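# Sort carabiners with sticky gates into the grey tray

## Task

Find every carabiner whose gate stays open after being pushed open instead of springing back closed, and place each such one in the grey tray; keep every carabiner with a working gate on the table and outside the tray; then release everything and move the grippers away, since anything that stays in place only because the robot is holding it does not count.

## Robot and tools

Robot: two arms, left_arm and right_arm, each with six joints and a parallel two-finger gripper. The names are labels only and do not match the left or right side of any picture. Objects must not leave the table; dropping, knocking over, slamming or pushing things hard is to be avoided, as is letting the two arms press on each other, which can end the scene. Small random tugs on held parts or pushes on loose objects may happen.

Frame: one shared scene frame in metres. The origin sits on the table surface midway between the arms, +z is up, +x reaches out over the table, and left_arm is on the +y side. Reported hand positions can be slightly off, more so when an arm is stretched far.

Tool execute_actions, argument actions (a list holding at most one item) plus optional pictures (boolean). Three forms:
- Empty list: no command; returns the state, with camera pictures.
- Action: {"rows": [...], "steps": n}, n from 4 to 15 (default 15), each step 1/30 s. rows has 1 to 15 rows; row k is used on step k, and the final row is repeated for remaining steps.
- Wait: {"steps": n} with no rows, n up to 300; returns after that many steps since the previous result.
A refused call sends nothing. Pictures come only with an empty list or pictures: true.

Each row is one flat list of 18 numbers, each in [-1, 1], covering both arms even if one stays still: left_arm first (6 joint numbers, then gripper position, force_limit, speed), then right_arm in the same 9-number order. Joint order: waist, shoulder, elbow, forearm roll, wrist pitch, wrist roll.

Joint numbers are offsets, not poses. They are measured from the joint angles printed in the most recent result that lists them (before any such result, or for a later call within one reply, from where the arm is when the action begins), not from the previous row. Scale: 1.0 equals 1.398 rad for waist and shoulder, 2.097 rad for elbow, 2.622 rad for the three wrist joints. Sending all zeros is not a pause: it pulls the arm back to those reference angles. Ranges in rad: elbow -2.792 to 2.792, every other joint -6.283 to 6.283 (true ends may differ by 0.010). A request more than 0.010 rad beyond a range end is refused; one beyond the real end is clipped there and a 'joint sent to its limit' line may appear. Joints move at most 2.09 (waist, shoulder), 3.14 (elbow), 3.93 (wrist joints) rad/s, with about 0.3 s to accelerate; targets cannot lead measured angles by more than 0.456, 0.683 or 0.854 rad respectively, and are scaled back if they would shift the gripper over 70 mm in a step. Large moves therefore need several calls.

Gripper numbers are absolute settings, not offsets. position: +1 fully open (140 mm gap), about -0.8 pads touching, -1 closes until blocked. force_limit: roughly 14 N at -1, 60 N at 0, 107 N at +1. speed: pad gap changes about 30 mm/s at -1, 140 at 0, 250 at +1. To keep a gripper unchanged, repeat its previous three numbers; a 0 is itself a command. Fingers point along the gripper's +z and close along its y. end_effector_position is the midpoint between closed pads; fingertips extend about 33 mm past it closed, 9 mm open, and move about 24 mm outward while closing, so leave clearance above the table. To squeeze harder while gripping, raise force_limit and nudge position, e.g. -1 to -0.98.

Result lines: per arm, end_effector_position (m), end_effector_quat_wxyz, linear and angular velocity; Joint positions (rad) and Joint velocities (rad/s), one block per arm; joint torques (offset, scaled, noisy). object_status: 0 moving, 1 blocked while opening, 2 blocked while closing (a grip), 3 reached target or pads met (a thin part may still be held). position_measured is in counts, 3 open to 230 pads touching, non-linear. 'joint command not followed' means a clearance check altered joint targets; HELD marks steps where a row was not sent. TORQUE FAULT (joint load limits 319, 319, 150, 42.3, 42.3, 42.3 N m, held weight included) or FORCE FAULT (144 N external) stops that arm for 10 s, yielding to contact. MOTOR HOT warns of heating from holding loads; OVER-TEMPERATURE FAULT brakes the arm until cool.

Timing: each result is captured 4 steps before its action ends; those steps and the pursuit of the last target continue while the next reply is composed, until the arms settle or a step is HELD.

Tool zoom_image: camera (cam_head_left, cam_head_right, cam_high, cam_low at 504x504; cam_left_wrist, cam_right_wrist at 616x616) and region [x0, y0, x1, y1] in pixels, top-left origin, at most 504 by 504; returns an enlarged view of that camera's latest image.

Tool finished_scene: scene (the current scene's number) ends it irreversibly, grades it and opens the next task. Replying without a tool call ends everything.

Each tool is called after ">>>" as name([rows], argument=value, ...), one row to a line, values as JSON.

## Session

>>> execute_actions(actions=[])

Scene clock: 0.00 s of 6000.00 s.
left_arm: end_effector_position=(+0.0594, +0.2810, +0.2733) position_measured=3 object_status=3 end_effector_quat_wxyz=(+0.511, +0.275, +0.761, +0.291) end_effector_velocity=(+0.000, -0.000, -0.000) end_effector_angular_velocity=(-0.001, -0.000, +0.002) | right_arm: end_effector_position=(+0.3941, -0.5146, +0.1609) position_measured=3 object_status=3 end_effector_quat_wxyz=(-0.009, +0.586, +0.810, -0.018) end_effector_velocity=(+0.000, -0.000, +0.001) end_effector_angular_velocity=(+0.000, -0.001, -0.000)
Joint positions: left_arm=[-2.133  0.04   2.319  0.633  1.901  2.891] | right_arm=[ 0.099 -0.101  2.188 -0.01   1.093 -0.026]
Joint velocities: left_arm=[ 0.002  0.    -0.     0.    -0.    -0.001] | right_arm=[-0.    -0.001 -0.001 -0.     0.     0.   ]
Joint torques (N m, as the joint torque sensors report them, + toward a larger angle): no reading

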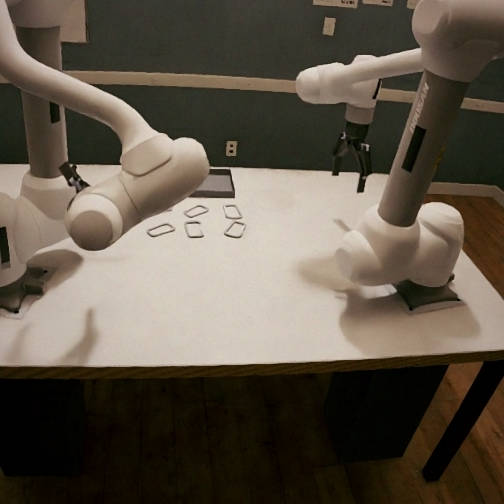

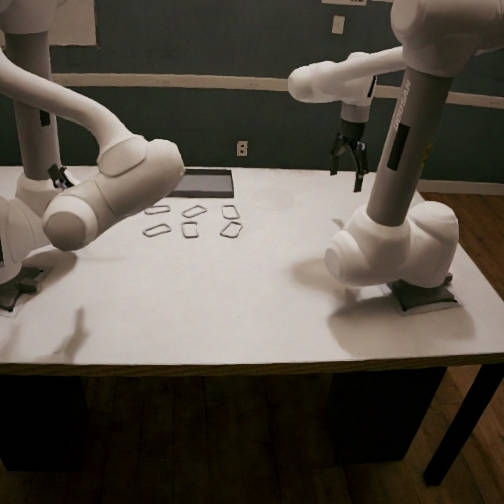

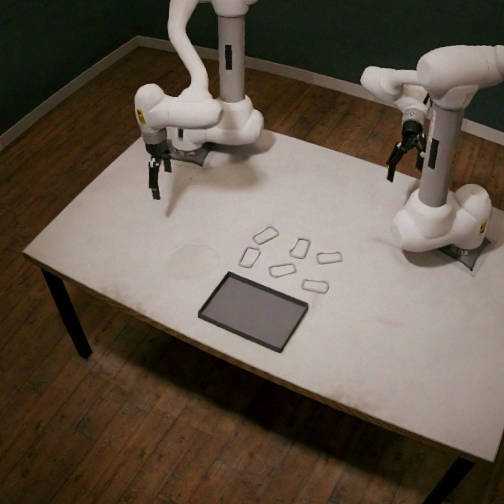

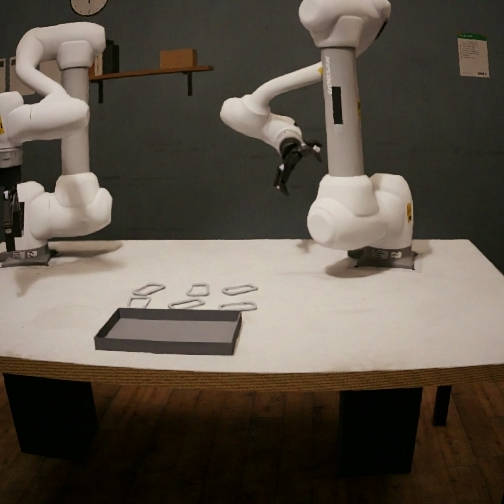

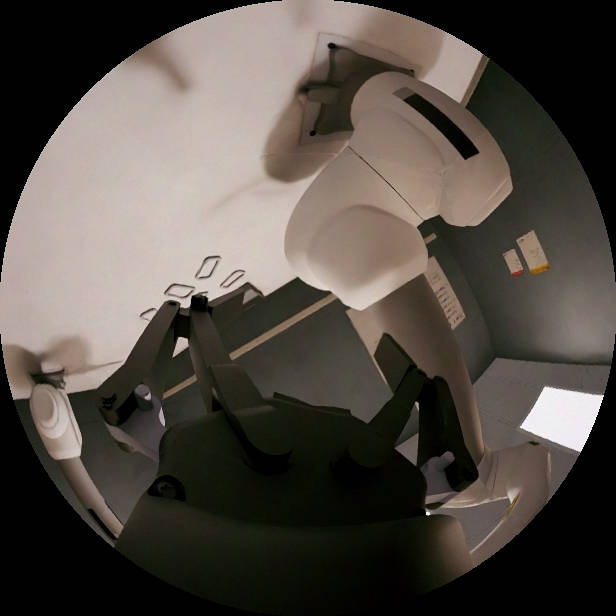

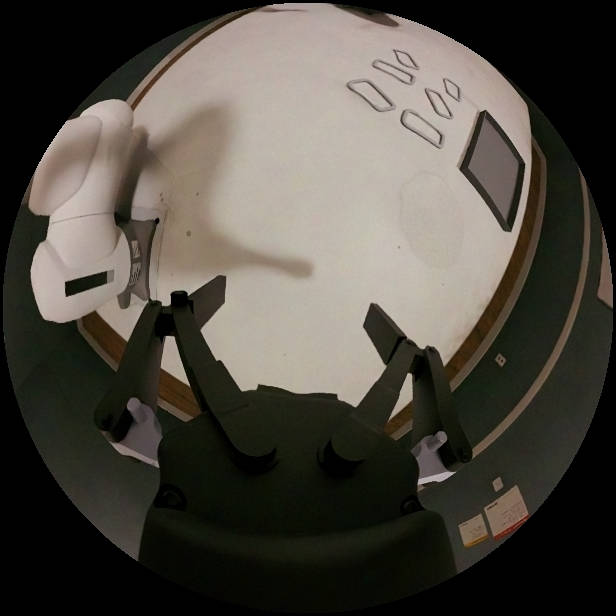

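>>> zoom_image(camera="cam_high", region=[180, 200, 380, 360])

>>> zoom_image(camera="cam_right_wrist", region=[320, 30, 540, 250])

>>> zoom_image(camera="cam_head_right", region=[120, 150, 280, 260])

Region (180, 200, 380, 360) of cam_high's 504x504 image, scaled by 2.520, with more detail than that image has; it fills the top 403 rows of this view, and the rest is white.

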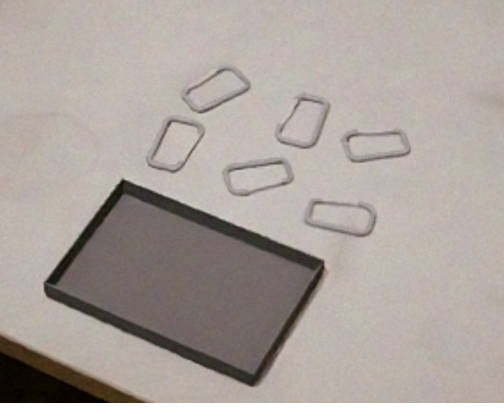

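Region (320, 30, 540, 250) of cam_right_wrist's 616x616 image, scaled by 2.291, with more detail than that image has.

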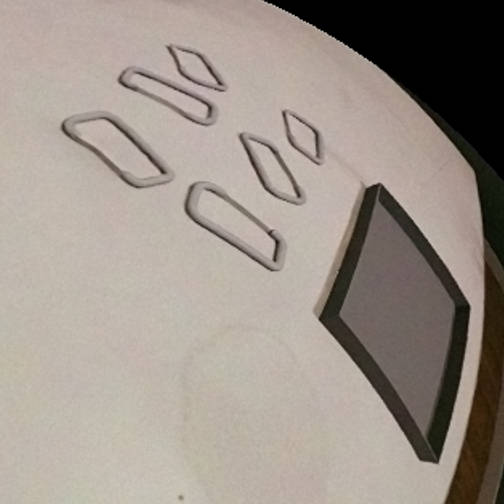

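Region (120, 150, 280, 260) of cam_head_right's 504x504 image, scaled by 3.150, with more detail than that image has; it fills the top 346 rows of this view, and the rest is white.

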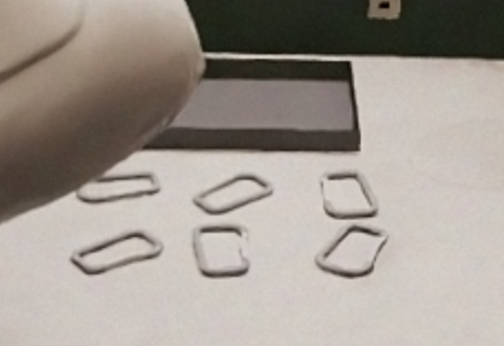

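>>> execute_actions([
  {"rows":[[0,0,0,0,0,0,1,0,0,0.498,0.35,-0.355,0.004,0.083,0.392,1,0,0]],"steps":15},
])

>>> execute_actions([
  {"steps":15},
], pictures=true)

Scene clock: 2.50 s of 6000.00 s.
left_arm: end_effector_position=(+0.0594, +0.2810, +0.2733) position_measured=3 object_status=3 end_effector_quat_wxyz=(+0.511, +0.275, +0.761, +0.291) end_effector_velocity=(+0.001, -0.000, +0.000) end_effector_angular_velocity=(-0.001, +0.000, +0.002) | right_arm: end_effector_position=(+0.4666, -0.4123, +0.1994) position_measured=3 object_status=3 end_effector_quat_wxyz=(-0.004, +0.638, +0.770, -0.015) end_effector_velocity=(+0.164, +0.370, +0.099) end_effector_angular_velocity=(-0.002, -0.045, -0.391)
Joint positions: left_arm=[-2.133  0.04   2.319  0.633  1.901  2.891] | right_arm=[ 0.248  0.041  1.974 -0.007  1.158  0.252]
Joint velocities: left_arm=[ 0.003 -0.    -0.     0.001 -0.    -0.   ] | right_arm=[ 0.507  0.416 -0.633  0.008  0.183  0.894]
Joint torques (N m, as the joint torque sensors report them, + toward a larger angle): left_arm=[ -0.56 -31.33 -27.61   4.4    2.23  -0.03] | right_arm=[  4.85 -41.79 -35.41   4.03   0.42  -0.25]
Steps of this call (steps 1 to 64: nothing new was sent; steps 65 to 75: the first 11 steps of this action). Readings (joint positions | what the end effector reports):
65: left_arm=[-2.133 0.040 2.319 0.633 1.901 2.891] | right_arm=[0.099 -0.100 2.188 -0.010 1.093 -0.026] | left_arm position_measured=3 object_status=3 | right_arm position_measured=3 object_status=3
66: left_arm=[-2.133 0.040 2.319 0.633 1.901 2.891] | right_arm=[0.103 -0.097 2.183 -0.010 1.095 -0.019] | left_arm position_measured=3 object_status=3 | right_arm position_measured=3 object_status=3
68: left_arm=[-2.133 0.040 2.319 0.633 1.901 2.891] | right_arm=[0.131 -0.068 2.139 -0.009 1.109 0.035] | left_arm position_measured=3 object_status=3 | right_arm position_measured=3 object_status=3
72: left_arm=[-2.133 0.040 2.319 0.633 1.901 2.891] | right_arm=[0.198 -0.003 2.041 -0.008 1.138 0.160] | left_arm position_measured=3 object_status=3 | right_arm position_measured=3 object_status=3
75: the state above

Scene clock: 3.00 s of 6000.00 s.
left_arm: end_effector_position=(+0.0594, +0.2810, +0.2733) position_measured=3 object_status=3 end_effector_quat_wxyz=(+0.511, +0.275, +0.761, +0.291) end_effector_velocity=(+0.000, -0.000, +0.000) end_effector_angular_velocity=(-0.003, -0.000, -0.000) | right_arm: end_effector_position=(+0.4850, -0.2093, +0.2333) position_measured=3 object_status=3 end_effector_quat_wxyz=(+0.000, +0.682, +0.732, -0.008) end_effector_velocity=(-0.061, +0.409, +0.044) end_effector_angular_velocity=(+0.015, -0.024, -0.165)
Joint positions: left_arm=[-2.133  0.04   2.319  0.633  1.901  2.891] | right_arm=[ 0.52   0.22   1.7   -0.003  1.237  0.639]
Joint velocities: left_arm=[-0.    -0.001  0.     0.001  0.    -0.002] | right_arm=[ 0.531  0.325 -0.493  0.007  0.142  0.693]
Joint torques (N m, as the joint torque sensors report them, + toward a larger angle): left_arm=[ -0.46 -31.96 -27.73   4.37   2.2    0.11] | right_arm=[  5.08 -60.85 -36.14   4.33   0.28  -0.14]
Kept back: nothing.
Steps of this call (steps 1 to 4: the last 4 steps of your previous action; steps 5 to 15: the robot went on to your last target). Readings (joint positions | what the end effector reports):
1: left_arm=[-2.133 0.040 2.319 0.633 1.901 2.891] | right_arm=[0.265 0.055 1.953 -0.006 1.164 0.282] | left_arm position_measured=3 object_status=3 | right_arm position_measured=3 object_status=3
2: left_arm=[-2.133 0.040 2.319 0.633 1.901 2.891] | right_arm=[0.282 0.068 1.932 -0.006 1.170 0.311] | left_arm position_measured=3 object_status=3 | right_arm position_measured=3 object_status=3
4: left_arm=[-2.133 0.040 2.319 0.633 1.901 2.891] | right_arm=[0.318 0.094 1.892 -0.006 1.181 0.367] | left_arm position_measured=3 object_status=3 | right_arm position_measured=3 object_status=3
8: left_arm=[-2.133 0.040 2.319 0.633 1.901 2.891] | right_arm=[0.392 0.142 1.820 -0.005 1.202 0.470] | left_arm position_measured=3 object_status=3 | right_arm position_measured=3 object_status=3
15: the state above

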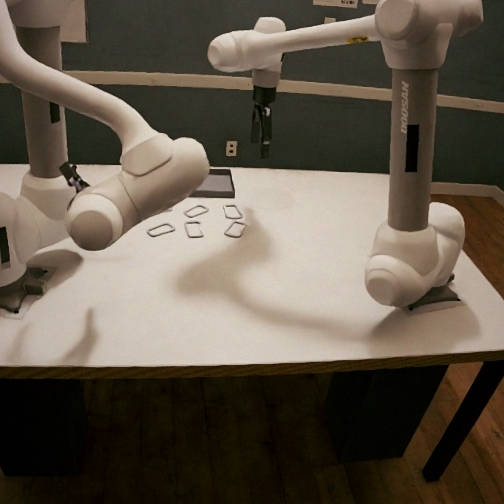

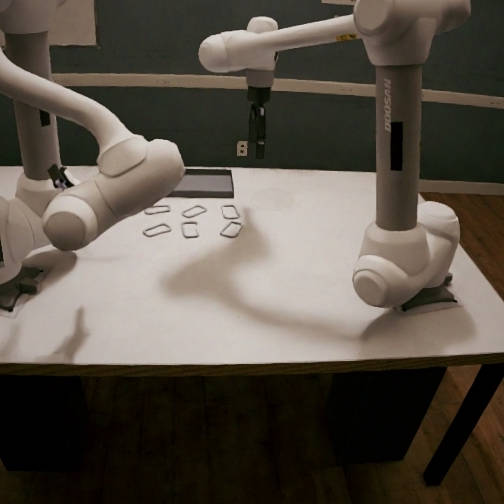

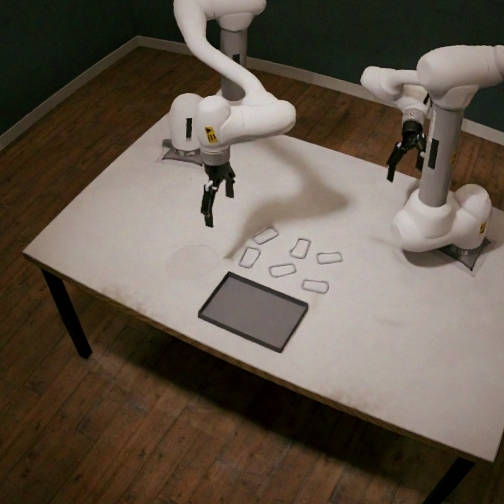

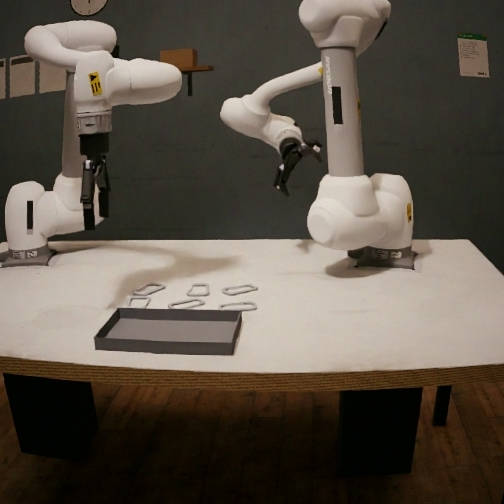

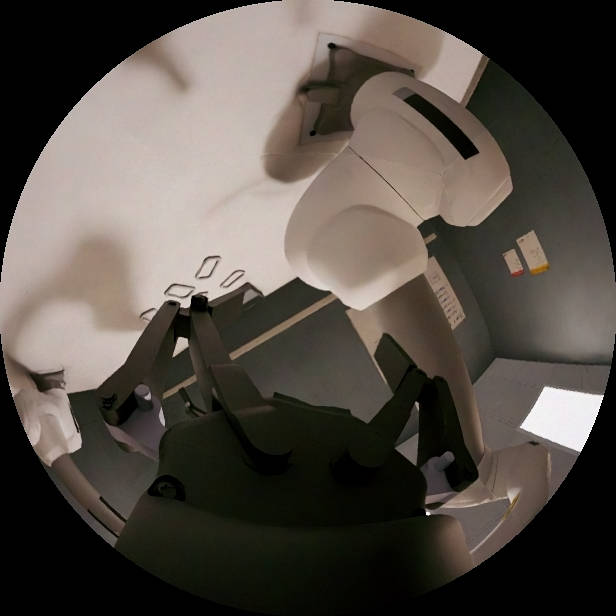

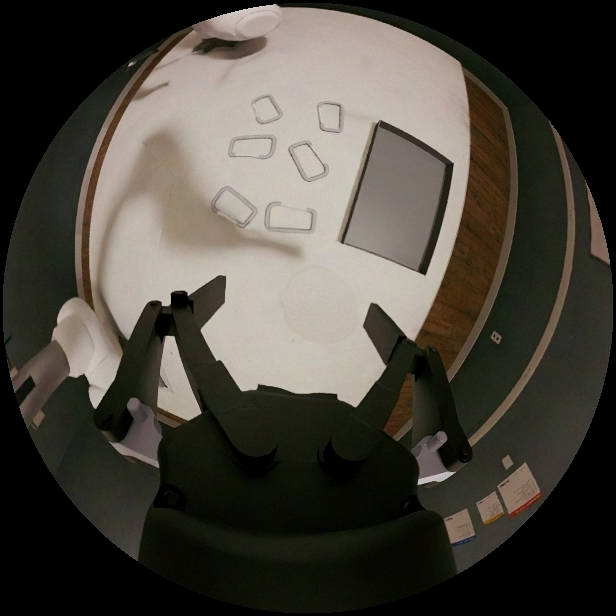

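>>> execute_actions(actions=[])

>>> zoom_image(camera="cam_right_wrist", region=[180, 100, 440, 360])

Scene clock: 3.17 s of 6000.00 s.
left_arm: end_effector_position=(+0.0594, +0.2810, +0.2733) position_measured=3 object_status=3 end_effector_quat_wxyz=(+0.511, +0.275, +0.761, +0.291) end_effector_velocity=(+0.000, +0.000, -0.000) end_effector_angular_velocity=(+0.001, -0.000, +0.001) | right_arm: end_effector_position=(+0.4704, -0.1408, +0.2401) position_measured=3 object_status=3 end_effector_quat_wxyz=(+0.001, +0.692, +0.722, -0.006) end_effector_velocity=(-0.112, +0.401, +0.034) end_effector_angular_velocity=(+0.019, -0.020, -0.160)
Joint positions: left_arm=[-2.133  0.04   2.319  0.633  1.901  2.891] | right_arm=[ 0.608  0.275  1.618 -0.002  1.261  0.755]
Joint velocities: left_arm=[ 0.001  0.001  0.    -0.    -0.     0.   ] | right_arm=[ 0.516  0.316 -0.48   0.007  0.138  0.674]
Joint torques (N m, as the joint torque sensors report them, + toward a larger angle): left_arm=[ -0.28 -30.95 -27.46   4.4    2.27   0.03] | right_arm=[  8.09 -70.19 -37.33   4.08   0.44  -0.2 ]
Kept back: nothing.
Steps of this call (steps 1 to 5: the robot went on to your last target). Readings (joint positions | what the end effector reports):
1: left_arm=[-2.133 0.040 2.319 0.633 1.901 2.891] | right_arm=[0.538 0.231 1.684 -0.003 1.242 0.662] | left_arm position_measured=3 object_status=3 | right_arm position_measured=3 object_status=3
2: left_arm=[-2.133 0.040 2.319 0.633 1.901 2.891] | right_arm=[0.556 0.242 1.667 -0.002 1.246 0.686] | left_arm position_measured=3 object_status=3 | right_arm position_measured=3 object_status=3
4: left_arm=[-2.133 0.040 2.319 0.633 1.901 2.891] | right_arm=[0.591 0.264 1.634 -0.002 1.256 0.732] | left_arm position_measured=3 object_status=3 | right_arm position_measured=3 object_status=3
5: the state above

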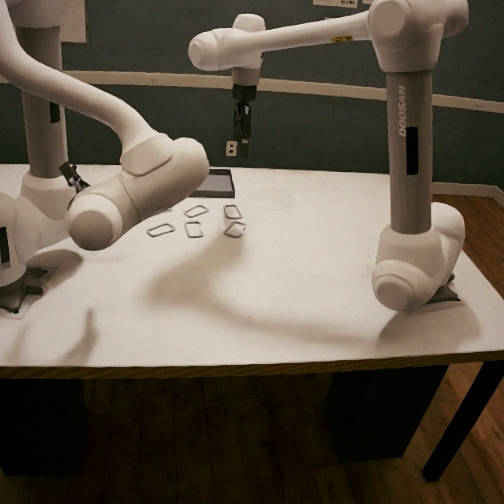

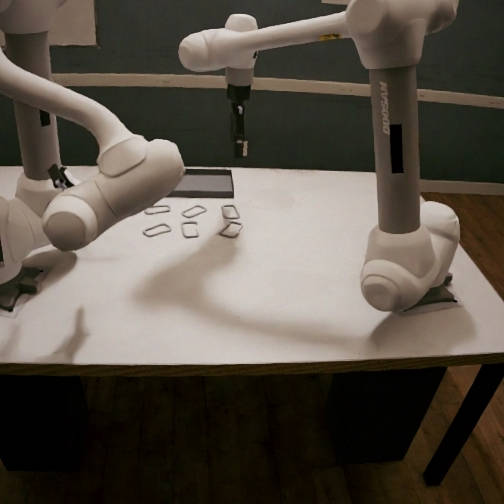

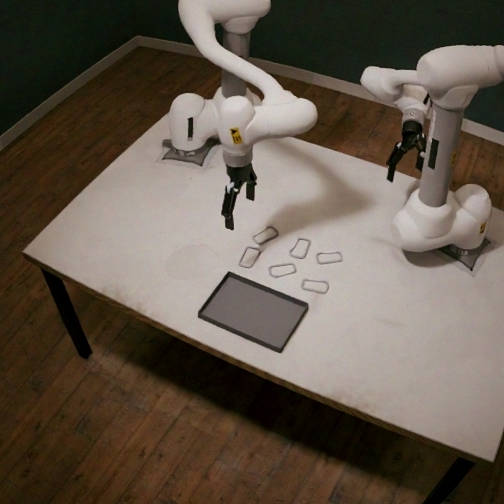

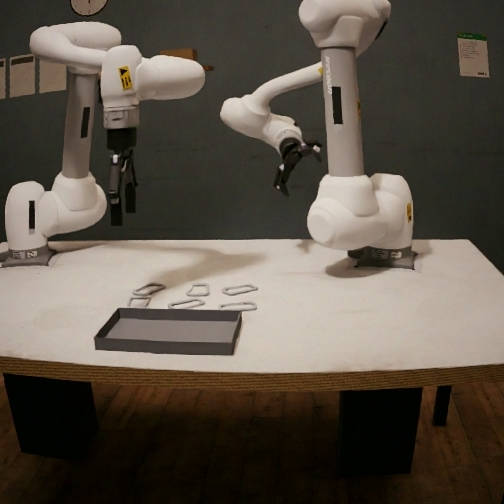

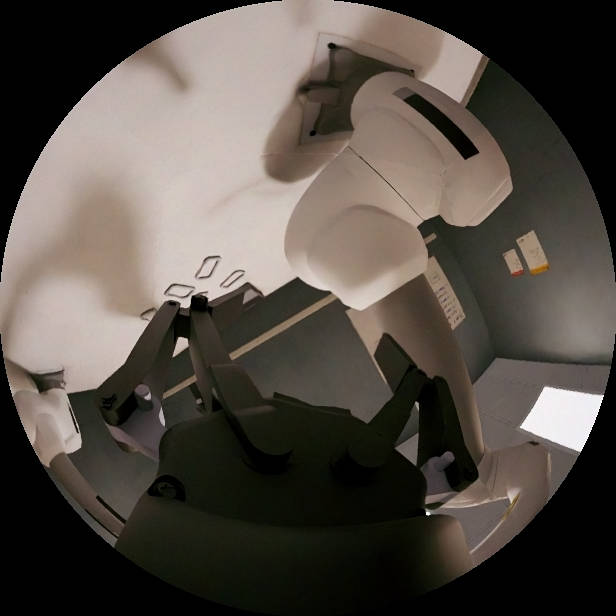

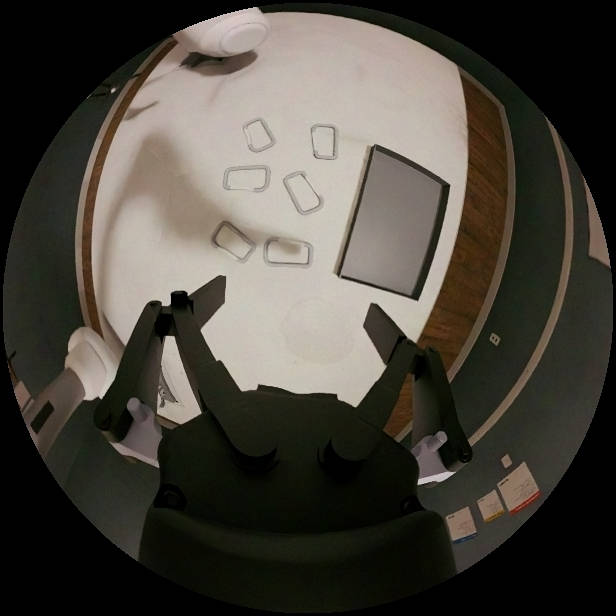

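Region (180, 100, 440, 360) of cam_right_wrist's 616x616 image, scaled by 1.938, with more detail than that image has.

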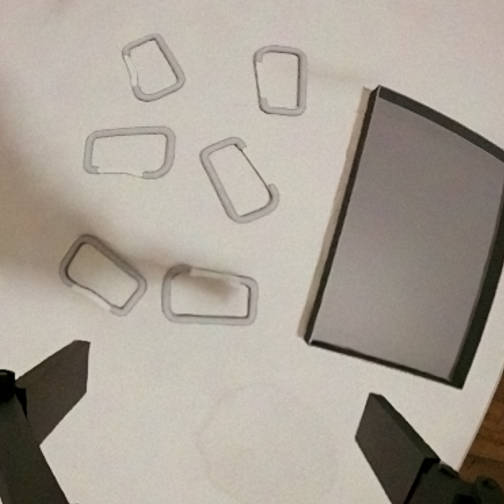

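>>> execute_actions([
  {"steps":20},
], pictures=true)

>>> zoom_image(camera="cam_right_wrist", region=[150, 120, 450, 420])

Scene clock: 3.83 s of 6000.00 s.
left_arm: end_effector_position=(+0.0594, +0.2810, +0.2733) position_measured=3 object_status=3 end_effector_quat_wxyz=(+0.511, +0.275, +0.761, +0.291) end_effector_velocity=(-0.001, +0.000, +0.000) end_effector_angular_velocity=(-0.001, +0.001, -0.001) | right_arm: end_effector_position=(+0.4093, +0.0025, +0.2491) position_measured=3 object_status=3 end_effector_quat_wxyz=(-0.000, +0.713, +0.701, -0.001) end_effector_velocity=(-0.001, +0.001, -0.001) end_effector_angular_velocity=(-0.001, +0.000, -0.000)
Joint positions: left_arm=[-2.133  0.04   2.319  0.633  1.901  2.891] | right_arm=[0.795 0.389 1.444 0.001 1.311 1.001]
Joint velocities: left_arm=[-0.002 -0.001 -0.    -0.001 -0.    -0.001] | right_arm=[ 0.002  0.002 -0.001 -0.     0.     0.002]
Joint torques (N m, as the joint torque sensors report them, + toward a larger angle): left_arm=[ -0.27 -31.3  -27.92   4.22   2.28   0.03] | right_arm=[  5.76 -82.25 -38.88   4.42  -0.45  -0.59]
Kept back: nothing.
Steps of this call (steps 1 to 20: the robot went on to your last target). Readings (joint positions | what the end effector reports):
1: left_arm=[-2.133 0.040 2.319 0.633 1.901 2.891] | right_arm=[0.626 0.285 1.602 -0.001 1.265 0.778] | left_arm position_measured=3 object_status=3 | right_arm position_measured=3 object_status=3
2: left_arm=[-2.133 0.040 2.319 0.633 1.901 2.891] | right_arm=[0.643 0.296 1.586 -0.001 1.270 0.801] | left_arm position_measured=3 object_status=3 | right_arm position_measured=3 object_status=3
4: left_arm=[-2.133 0.040 2.319 0.633 1.901 2.891] | right_arm=[0.677 0.317 1.554 -0.001 1.279 0.846] | left_arm position_measured=3 object_status=3 | right_arm position_measured=3 object_status=3
8: left_arm=[-2.133 0.040 2.319 0.633 1.901 2.891] | right_arm=[0.745 0.358 1.490 0.000 1.297 0.935] | left_arm position_measured=3 object_status=3 | right_arm position_measured=3 object_status=3
20: the state above

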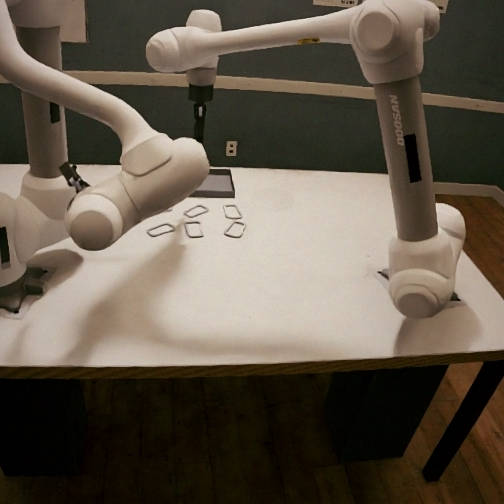

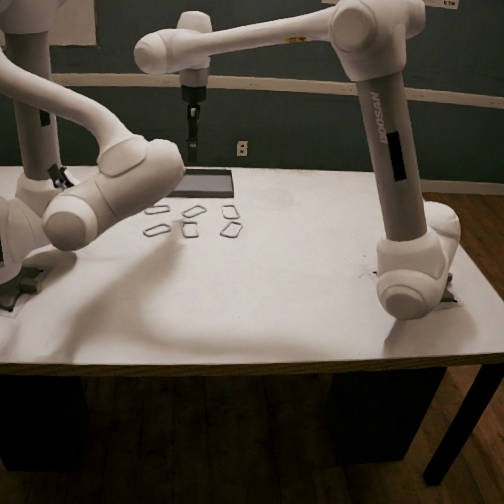

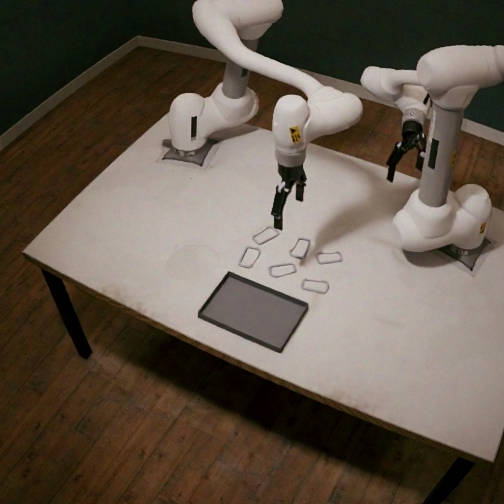

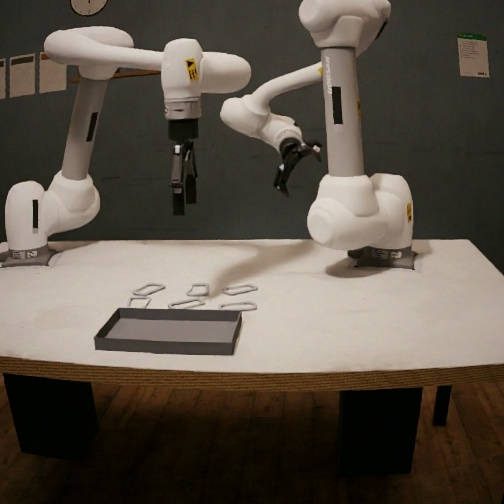

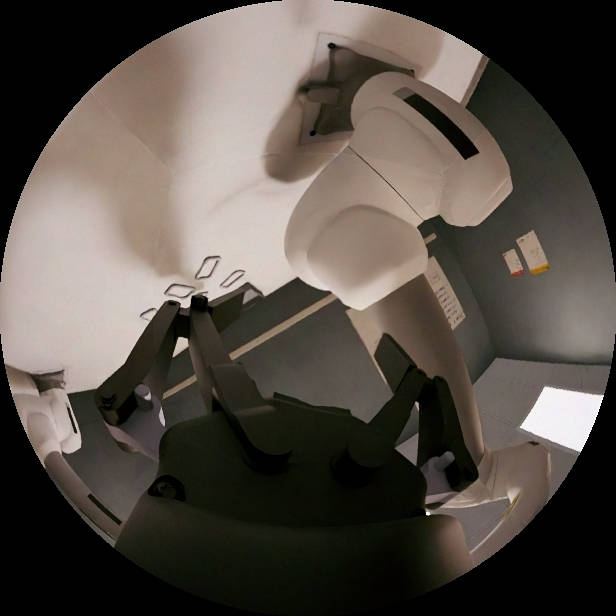

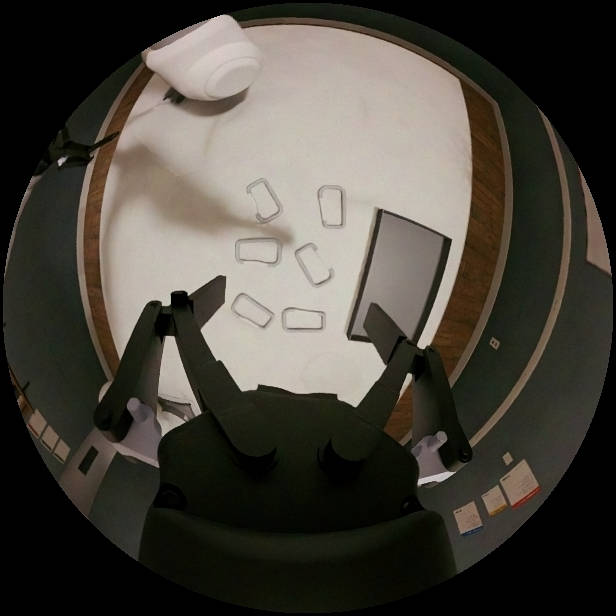

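Region (150, 120, 450, 420) of cam_right_wrist's 616x616 image, scaled by 1.680, with more detail than that image has.

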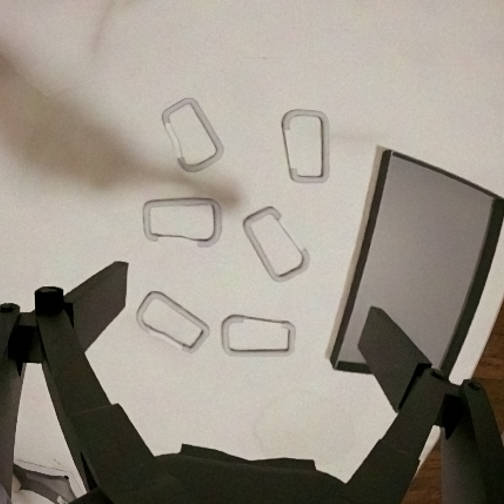

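>>> execute_actions([
  {"rows":[[0,0,0,0,0,0,1,0,0,0,0.054,0.065,0,-0.082,0,0.1,0,0]],"steps":15},
])

>>> execute_actions([
  {"steps":10},
], pictures=true)

>>> zoom_image(camera="cam_right_wrist", region=[150, 100, 470, 420])

Scene clock: 4.97 s of 6000.00 s.
left_arm: end_effector_position=(+0.0594, +0.2810, +0.2733) position_measured=3 object_status=3 end_effector_quat_wxyz=(+0.511, +0.275, +0.761, +0.291) end_effector_velocity=(+0.000, -0.000, -0.000) end_effector_angular_velocity=(-0.001, -0.002, +0.001) | right_arm: end_effector_position=(+0.4101, +0.0039, +0.1256) position_measured=74 object_status=0 end_effector_quat_wxyz=(-0.000, +0.713, +0.701, +0.000) end_effector_velocity=(-0.004, -0.005, -0.119) end_effector_angular_velocity=(+0.007, -0.005, +0.000)
Joint positions: left_arm=[-2.133  0.04   2.319  0.633  1.901  2.891] | right_arm=[0.795 0.461 1.573 0.001 1.107 1.001]
Joint velocities: left_arm=[ 0.001  0.002 -0.     0.001 -0.    -0.002] | right_arm=[ 0.     0.072  0.126  0.    -0.206 -0.   ]
Joint torques (N m, as the joint torque sensors report them, + toward a larger angle): left_arm=[ -0.12 -31.61 -28.14   4.3    2.24   0.02] | right_arm=[   5.7  -112.83  -48.33    5.28    0.03    0.01]
Steps of this call (steps 1 to 15: the robot went on to your last target; steps 16 to 23: nothing new was sent; steps 24 to 34: the first 11 steps of this action). Readings (joint positions | what the end effector reports):
24: left_arm=[-2.133 0.040 2.319 0.633 1.901 2.891] | right_arm=[0.795 0.389 1.444 0.001 1.311 1.001] | left_arm position_measured=3 object_status=3 | right_arm position_measured=3 object_status=0
25: left_arm=[-2.133 0.040 2.319 0.633 1.901 2.891] | right_arm=[0.795 0.391 1.447 0.001 1.304 1.001] | left_arm position_measured=3 object_status=3 | right_arm position_measured=6 object_status=0
27: left_arm=[-2.133 0.040 2.319 0.633 1.901 2.891] | right_arm=[0.795 0.408 1.480 0.001 1.254 1.001] | left_arm position_measured=3 object_status=3 | right_arm position_measured=21 object_status=0
31: left_arm=[-2.133 0.040 2.319 0.633 1.901 2.891] | right_arm=[0.795 0.444 1.543 0.001 1.154 1.001] | left_arm position_measured=3 object_status=3 | right_arm position_measured=51 object_status=0
34: the state above

Scene clock: 5.30 s of 6000.00 s.
left_arm: end_effector_position=(+0.0594, +0.2810, +0.2733) position_measured=3 object_status=3 end_effector_quat_wxyz=(+0.511, +0.275, +0.761, +0.291) end_effector_velocity=(-0.000, -0.000, -0.000) end_effector_angular_velocity=(+0.000, -0.001, -0.000) | right_arm: end_effector_position=(+0.4099, +0.0036, +0.1195) position_measured=117 object_status=0 end_effector_quat_wxyz=(-0.000, +0.713, +0.701, +0.001) end_effector_velocity=(+0.000, -0.000, -0.001) end_effector_angular_velocity=(-0.001, +0.000, +0.000)
Joint positions: left_arm=[-2.133  0.04   2.319  0.633  1.901  2.891] | right_arm=[0.795 0.464 1.58  0.001 1.096 1.001]
Joint velocities: left_arm=[-0.     0.001  0.    -0.     0.    -0.   ] | right_arm=[-0.     0.001  0.001 -0.001 -0.001  0.   ]
Joint torques (N m, as the joint torque sensors report them, + toward a larger angle): left_arm=[  0.16 -31.49 -27.61   4.27   2.24   0.06] | right_arm=[  4.57 -84.65 -36.7    3.91  -0.18  -0.32]
Kept back: nothing.
Steps of this call (steps 1 to 4: the last 4 steps of your previous action; steps 5 to 10: the robot went on to your last target). Readings (joint positions | what the end effector reports):
1: left_arm=[-2.133 0.040 2.319 0.633 1.901 2.891] | right_arm=[0.795 0.462 1.576 0.001 1.102 1.001] | left_arm position_measured=3 object_status=3 | right_arm position_measured=82 object_status=0
2: left_arm=[-2.133 0.040 2.319 0.633 1.901 2.891] | right_arm=[0.795 0.463 1.578 0.001 1.100 1.001] | left_arm position_measured=3 object_status=3 | right_arm position_measured=89 object_status=0
4: left_arm=[-2.133 0.040 2.319 0.633 1.901 2.891] | right_arm=[0.795 0.464 1.579 0.001 1.097 1.001] | left_arm position_measured=3 object_status=3 | right_arm position_measured=104 object_status=0
8: left_arm=[-2.133 0.040 2.319 0.633 1.901 2.891] | right_arm=[0.795 0.464 1.580 0.001 1.096 1.001] | left_arm position_measured=3 object_status=3 | right_arm position_measured=117 object_status=0
10: the state above

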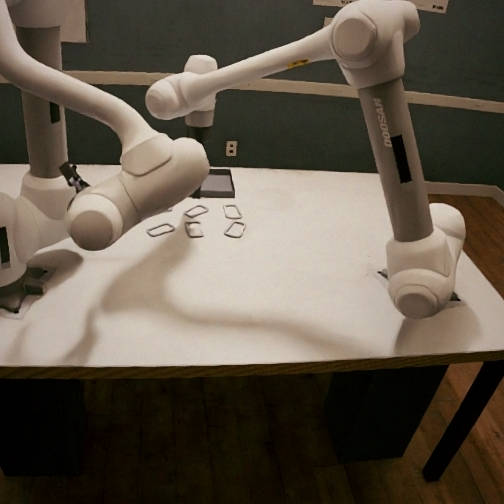

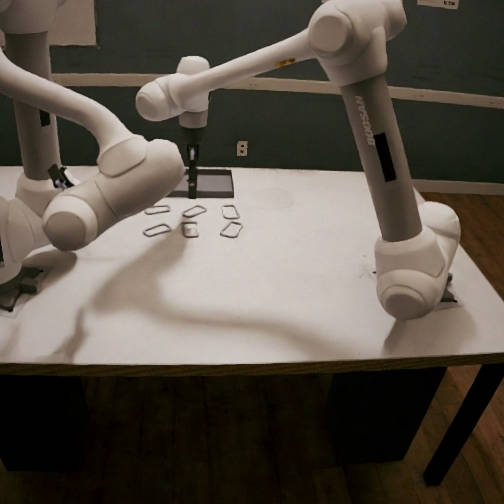

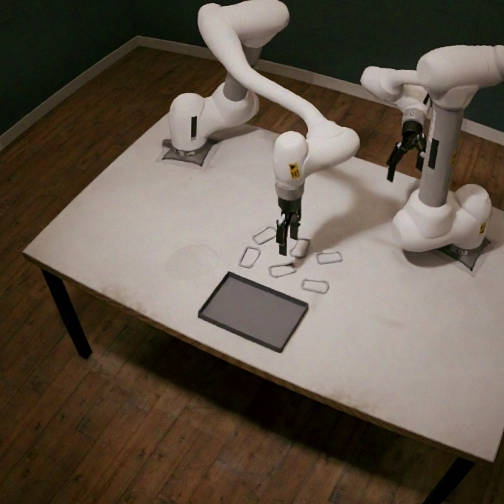

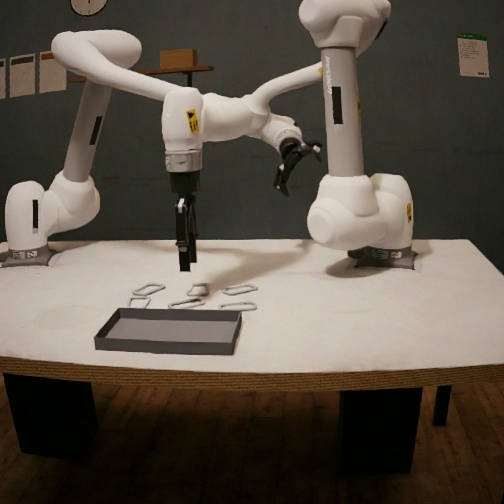

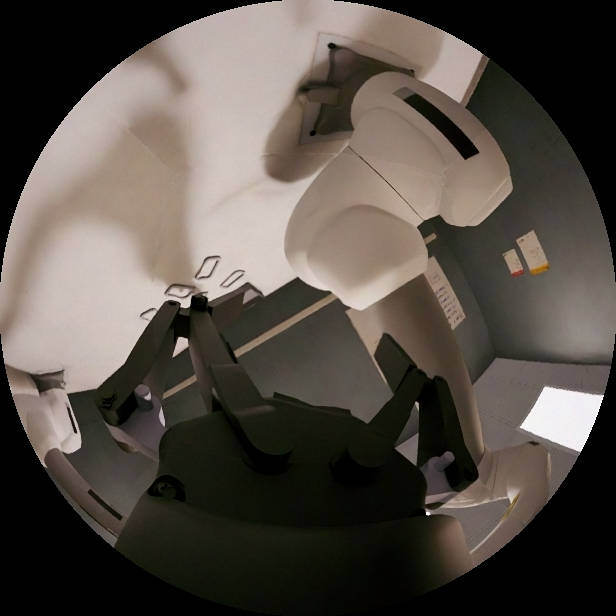

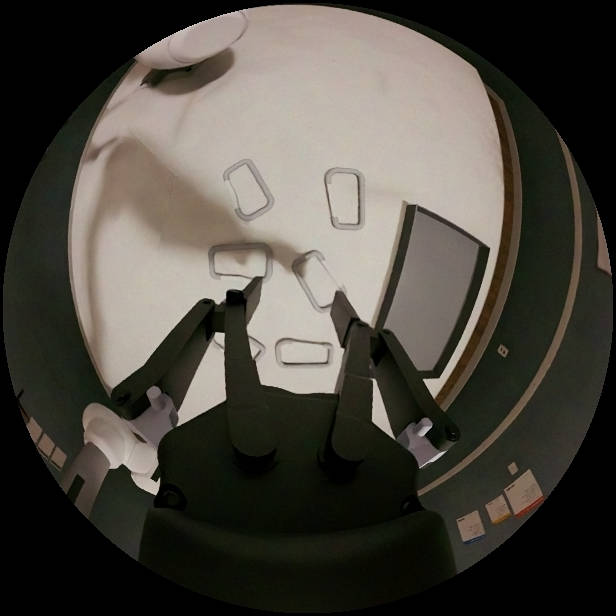

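Region (150, 100, 470, 420) of cam_right_wrist's 616x616 image, scaled by 1.575, with more detail than that image has.

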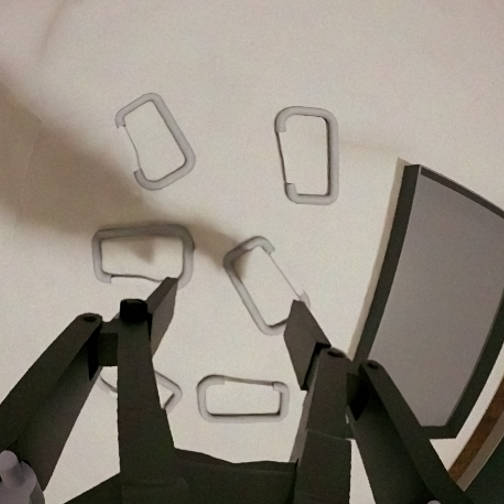

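>>> execute_actions([
  {"rows":[[0,0,0,0,0,0,1,0,0,-0.022,0.021,0.027,0,-0.032,-0.231,0.1,0,0]],"steps":15},
])

>>> execute_actions([
  {"steps":6},
], pictures=true)

>>> zoom_image(camera="cam_right_wrist", region=[200, 180, 420, 400])

Scene clock: 6.60 s of 6000.00 s.
left_arm: end_effector_position=(+0.0594, +0.2810, +0.2733) position_measured=3 object_status=3 end_effector_quat_wxyz=(+0.511, +0.275, +0.761, +0.291) end_effector_velocity=(-0.000, -0.000, -0.000) end_effector_angular_velocity=(-0.001, -0.001, -0.002) | right_arm: end_effector_position=(+0.4237, -0.0134, +0.0752) position_measured=117 object_status=3 end_effector_quat_wxyz=(-0.000, +0.516, +0.857, -0.000) end_effector_velocity=(+0.031, -0.044, -0.106) end_effector_angular_velocity=(-0.003, +0.002, +1.226)
Joint positions: left_arm=[-2.133  0.04   2.319  0.633  1.901  2.891] | right_arm=[0.768 0.49  1.63  0.001 1.022 0.469]
Joint velocities: left_arm=[-0.002  0.001 -0.     0.001  0.    -0.001] | right_arm=[-0.065  0.063  0.12  -0.001 -0.179 -1.291]
Joint torques (N m, as the joint torque sensors report them, + toward a larger angle): left_arm=[ -0.4  -31.68 -27.47   4.43   2.27   0.06] | right_arm=[  5.6  -93.64 -38.63   4.2   -0.16  -0.42]
Steps of this call (steps 1 to 28: the robot went on to your last target; steps 29 to 39: the first 11 steps of this action). Readings (joint positions | what the end effector reports):
29: left_arm=[-2.133 0.040 2.319 0.633 1.901 2.891] | right_arm=[0.795 0.464 1.580 0.001 1.096 1.001] | left_arm position_measured=3 object_status=3 | right_arm position_measured=117 object_status=3
30: left_arm=[-2.133 0.040 2.319 0.633 1.901 2.891] | right_arm=[0.795 0.465 1.581 0.001 1.095 0.994] | left_arm position_measured=3 object_status=3 | right_arm position_measured=117 object_status=3
32: left_arm=[-2.133 0.040 2.319 0.633 1.901 2.891] | right_arm=[0.792 0.467 1.586 0.001 1.087 0.938] | left_arm position_measured=3 object_status=3 | right_arm position_measured=117 object_status=3
36: left_arm=[-2.133 0.040 2.319 0.633 1.901 2.891] | right_arm=[0.778 0.481 1.612 0.001 1.049 0.660] | left_arm position_measured=3 object_status=3 | right_arm position_measured=117 object_status=3
39: the state above

Scene clock: 6.80 s of 6000.00 s.
left_arm: end_effector_position=(+0.0594, +0.2810, +0.2733) position_measured=3 object_status=3 end_effector_quat_wxyz=(+0.511, +0.275, +0.761, +0.291) end_effector_velocity=(+0.000, -0.000, -0.000) end_effector_angular_velocity=(+0.001, -0.001, +0.000) | right_arm: end_effector_position=(+0.4254, -0.0158, +0.0694) position_measured=117 object_status=3 end_effector_quat_wxyz=(-0.000, +0.486, +0.874, -0.000) end_effector_velocity=(-0.000, -0.000, -0.001) end_effector_angular_velocity=(-0.001, +0.001, +0.008)
Joint positions: left_arm=[-2.133  0.04   2.319  0.633  1.901  2.891] | right_arm=[0.764 0.493 1.637 0.001 1.012 0.396]
Joint velocities: left_arm=[0.001 0.001 0.    0.    0.    0.001] | right_arm=[ 0.     0.001  0.001 -0.    -0.001 -0.007]
Joint torques (N m, as the joint torque sensors report them, + toward a larger angle): left_arm=[  0.24 -31.07 -27.35   4.34   2.28   0.05] | right_arm=[  1.48 -85.93 -33.6    3.88  -0.43  -0.28]
Kept back: nothing.
Steps of this call (steps 1 to 4: the last 4 steps of your previous action; steps 5 to 6: the robot went on to your last target). Readings (joint positions | what the end effector reports):
1: left_arm=[-2.133 0.040 2.319 0.633 1.901 2.891] | right_arm=[0.766 0.492 1.633 0.001 1.017 0.432] | left_arm position_measured=3 object_status=3 | right_arm position_measured=117 object_status=3
2: left_arm=[-2.133 0.040 2.319 0.633 1.901 2.891] | right_arm=[0.765 0.493 1.635 0.001 1.014 0.409] | left_arm position_measured=3 object_status=3 | right_arm position_measured=117 object_status=3
4: left_arm=[-2.133 0.040 2.319 0.633 1.901 2.891] | right_arm=[0.764 0.493 1.636 0.001 1.012 0.397] | left_arm position_measured=3 object_status=3 | right_arm position_measured=117 object_status=3
6: the state above

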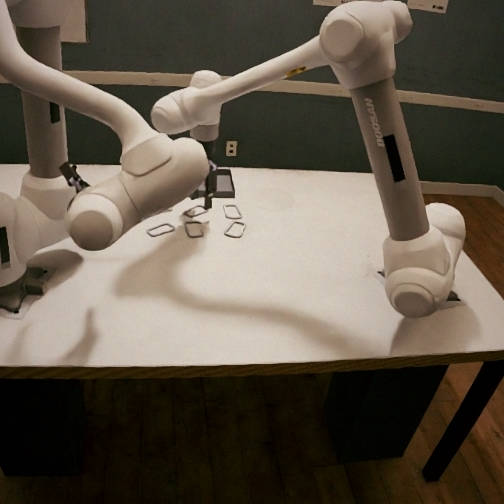

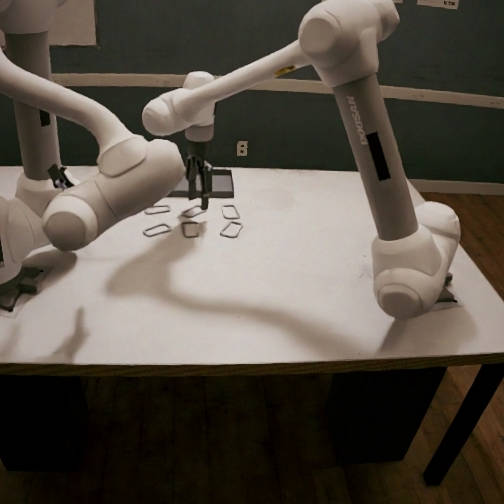

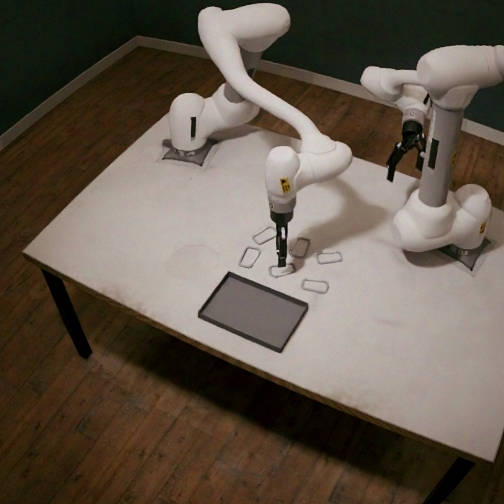

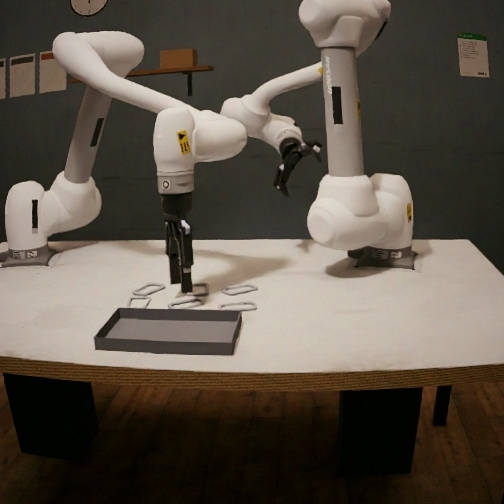

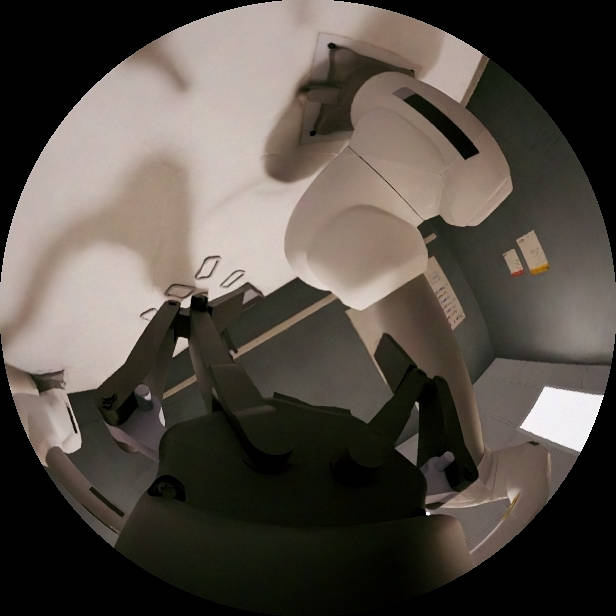

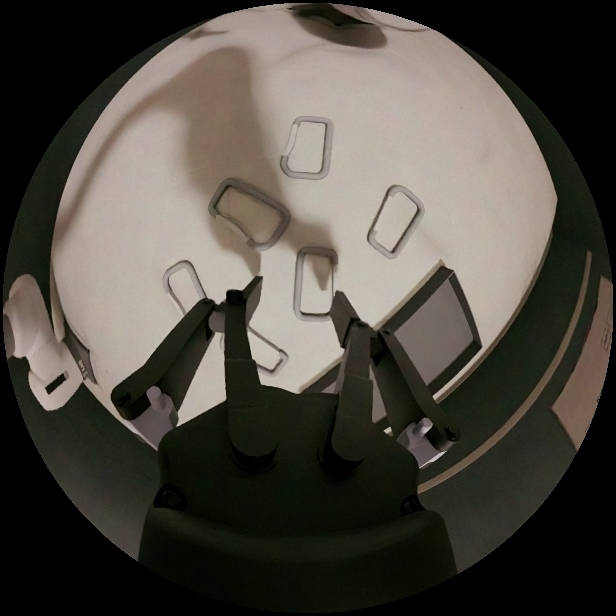

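Region (200, 180, 420, 400) of cam_right_wrist's 616x616 image, scaled by 2.291, with more detail than that image has.

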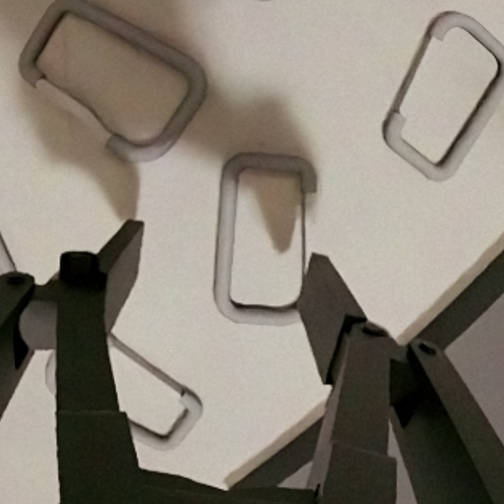

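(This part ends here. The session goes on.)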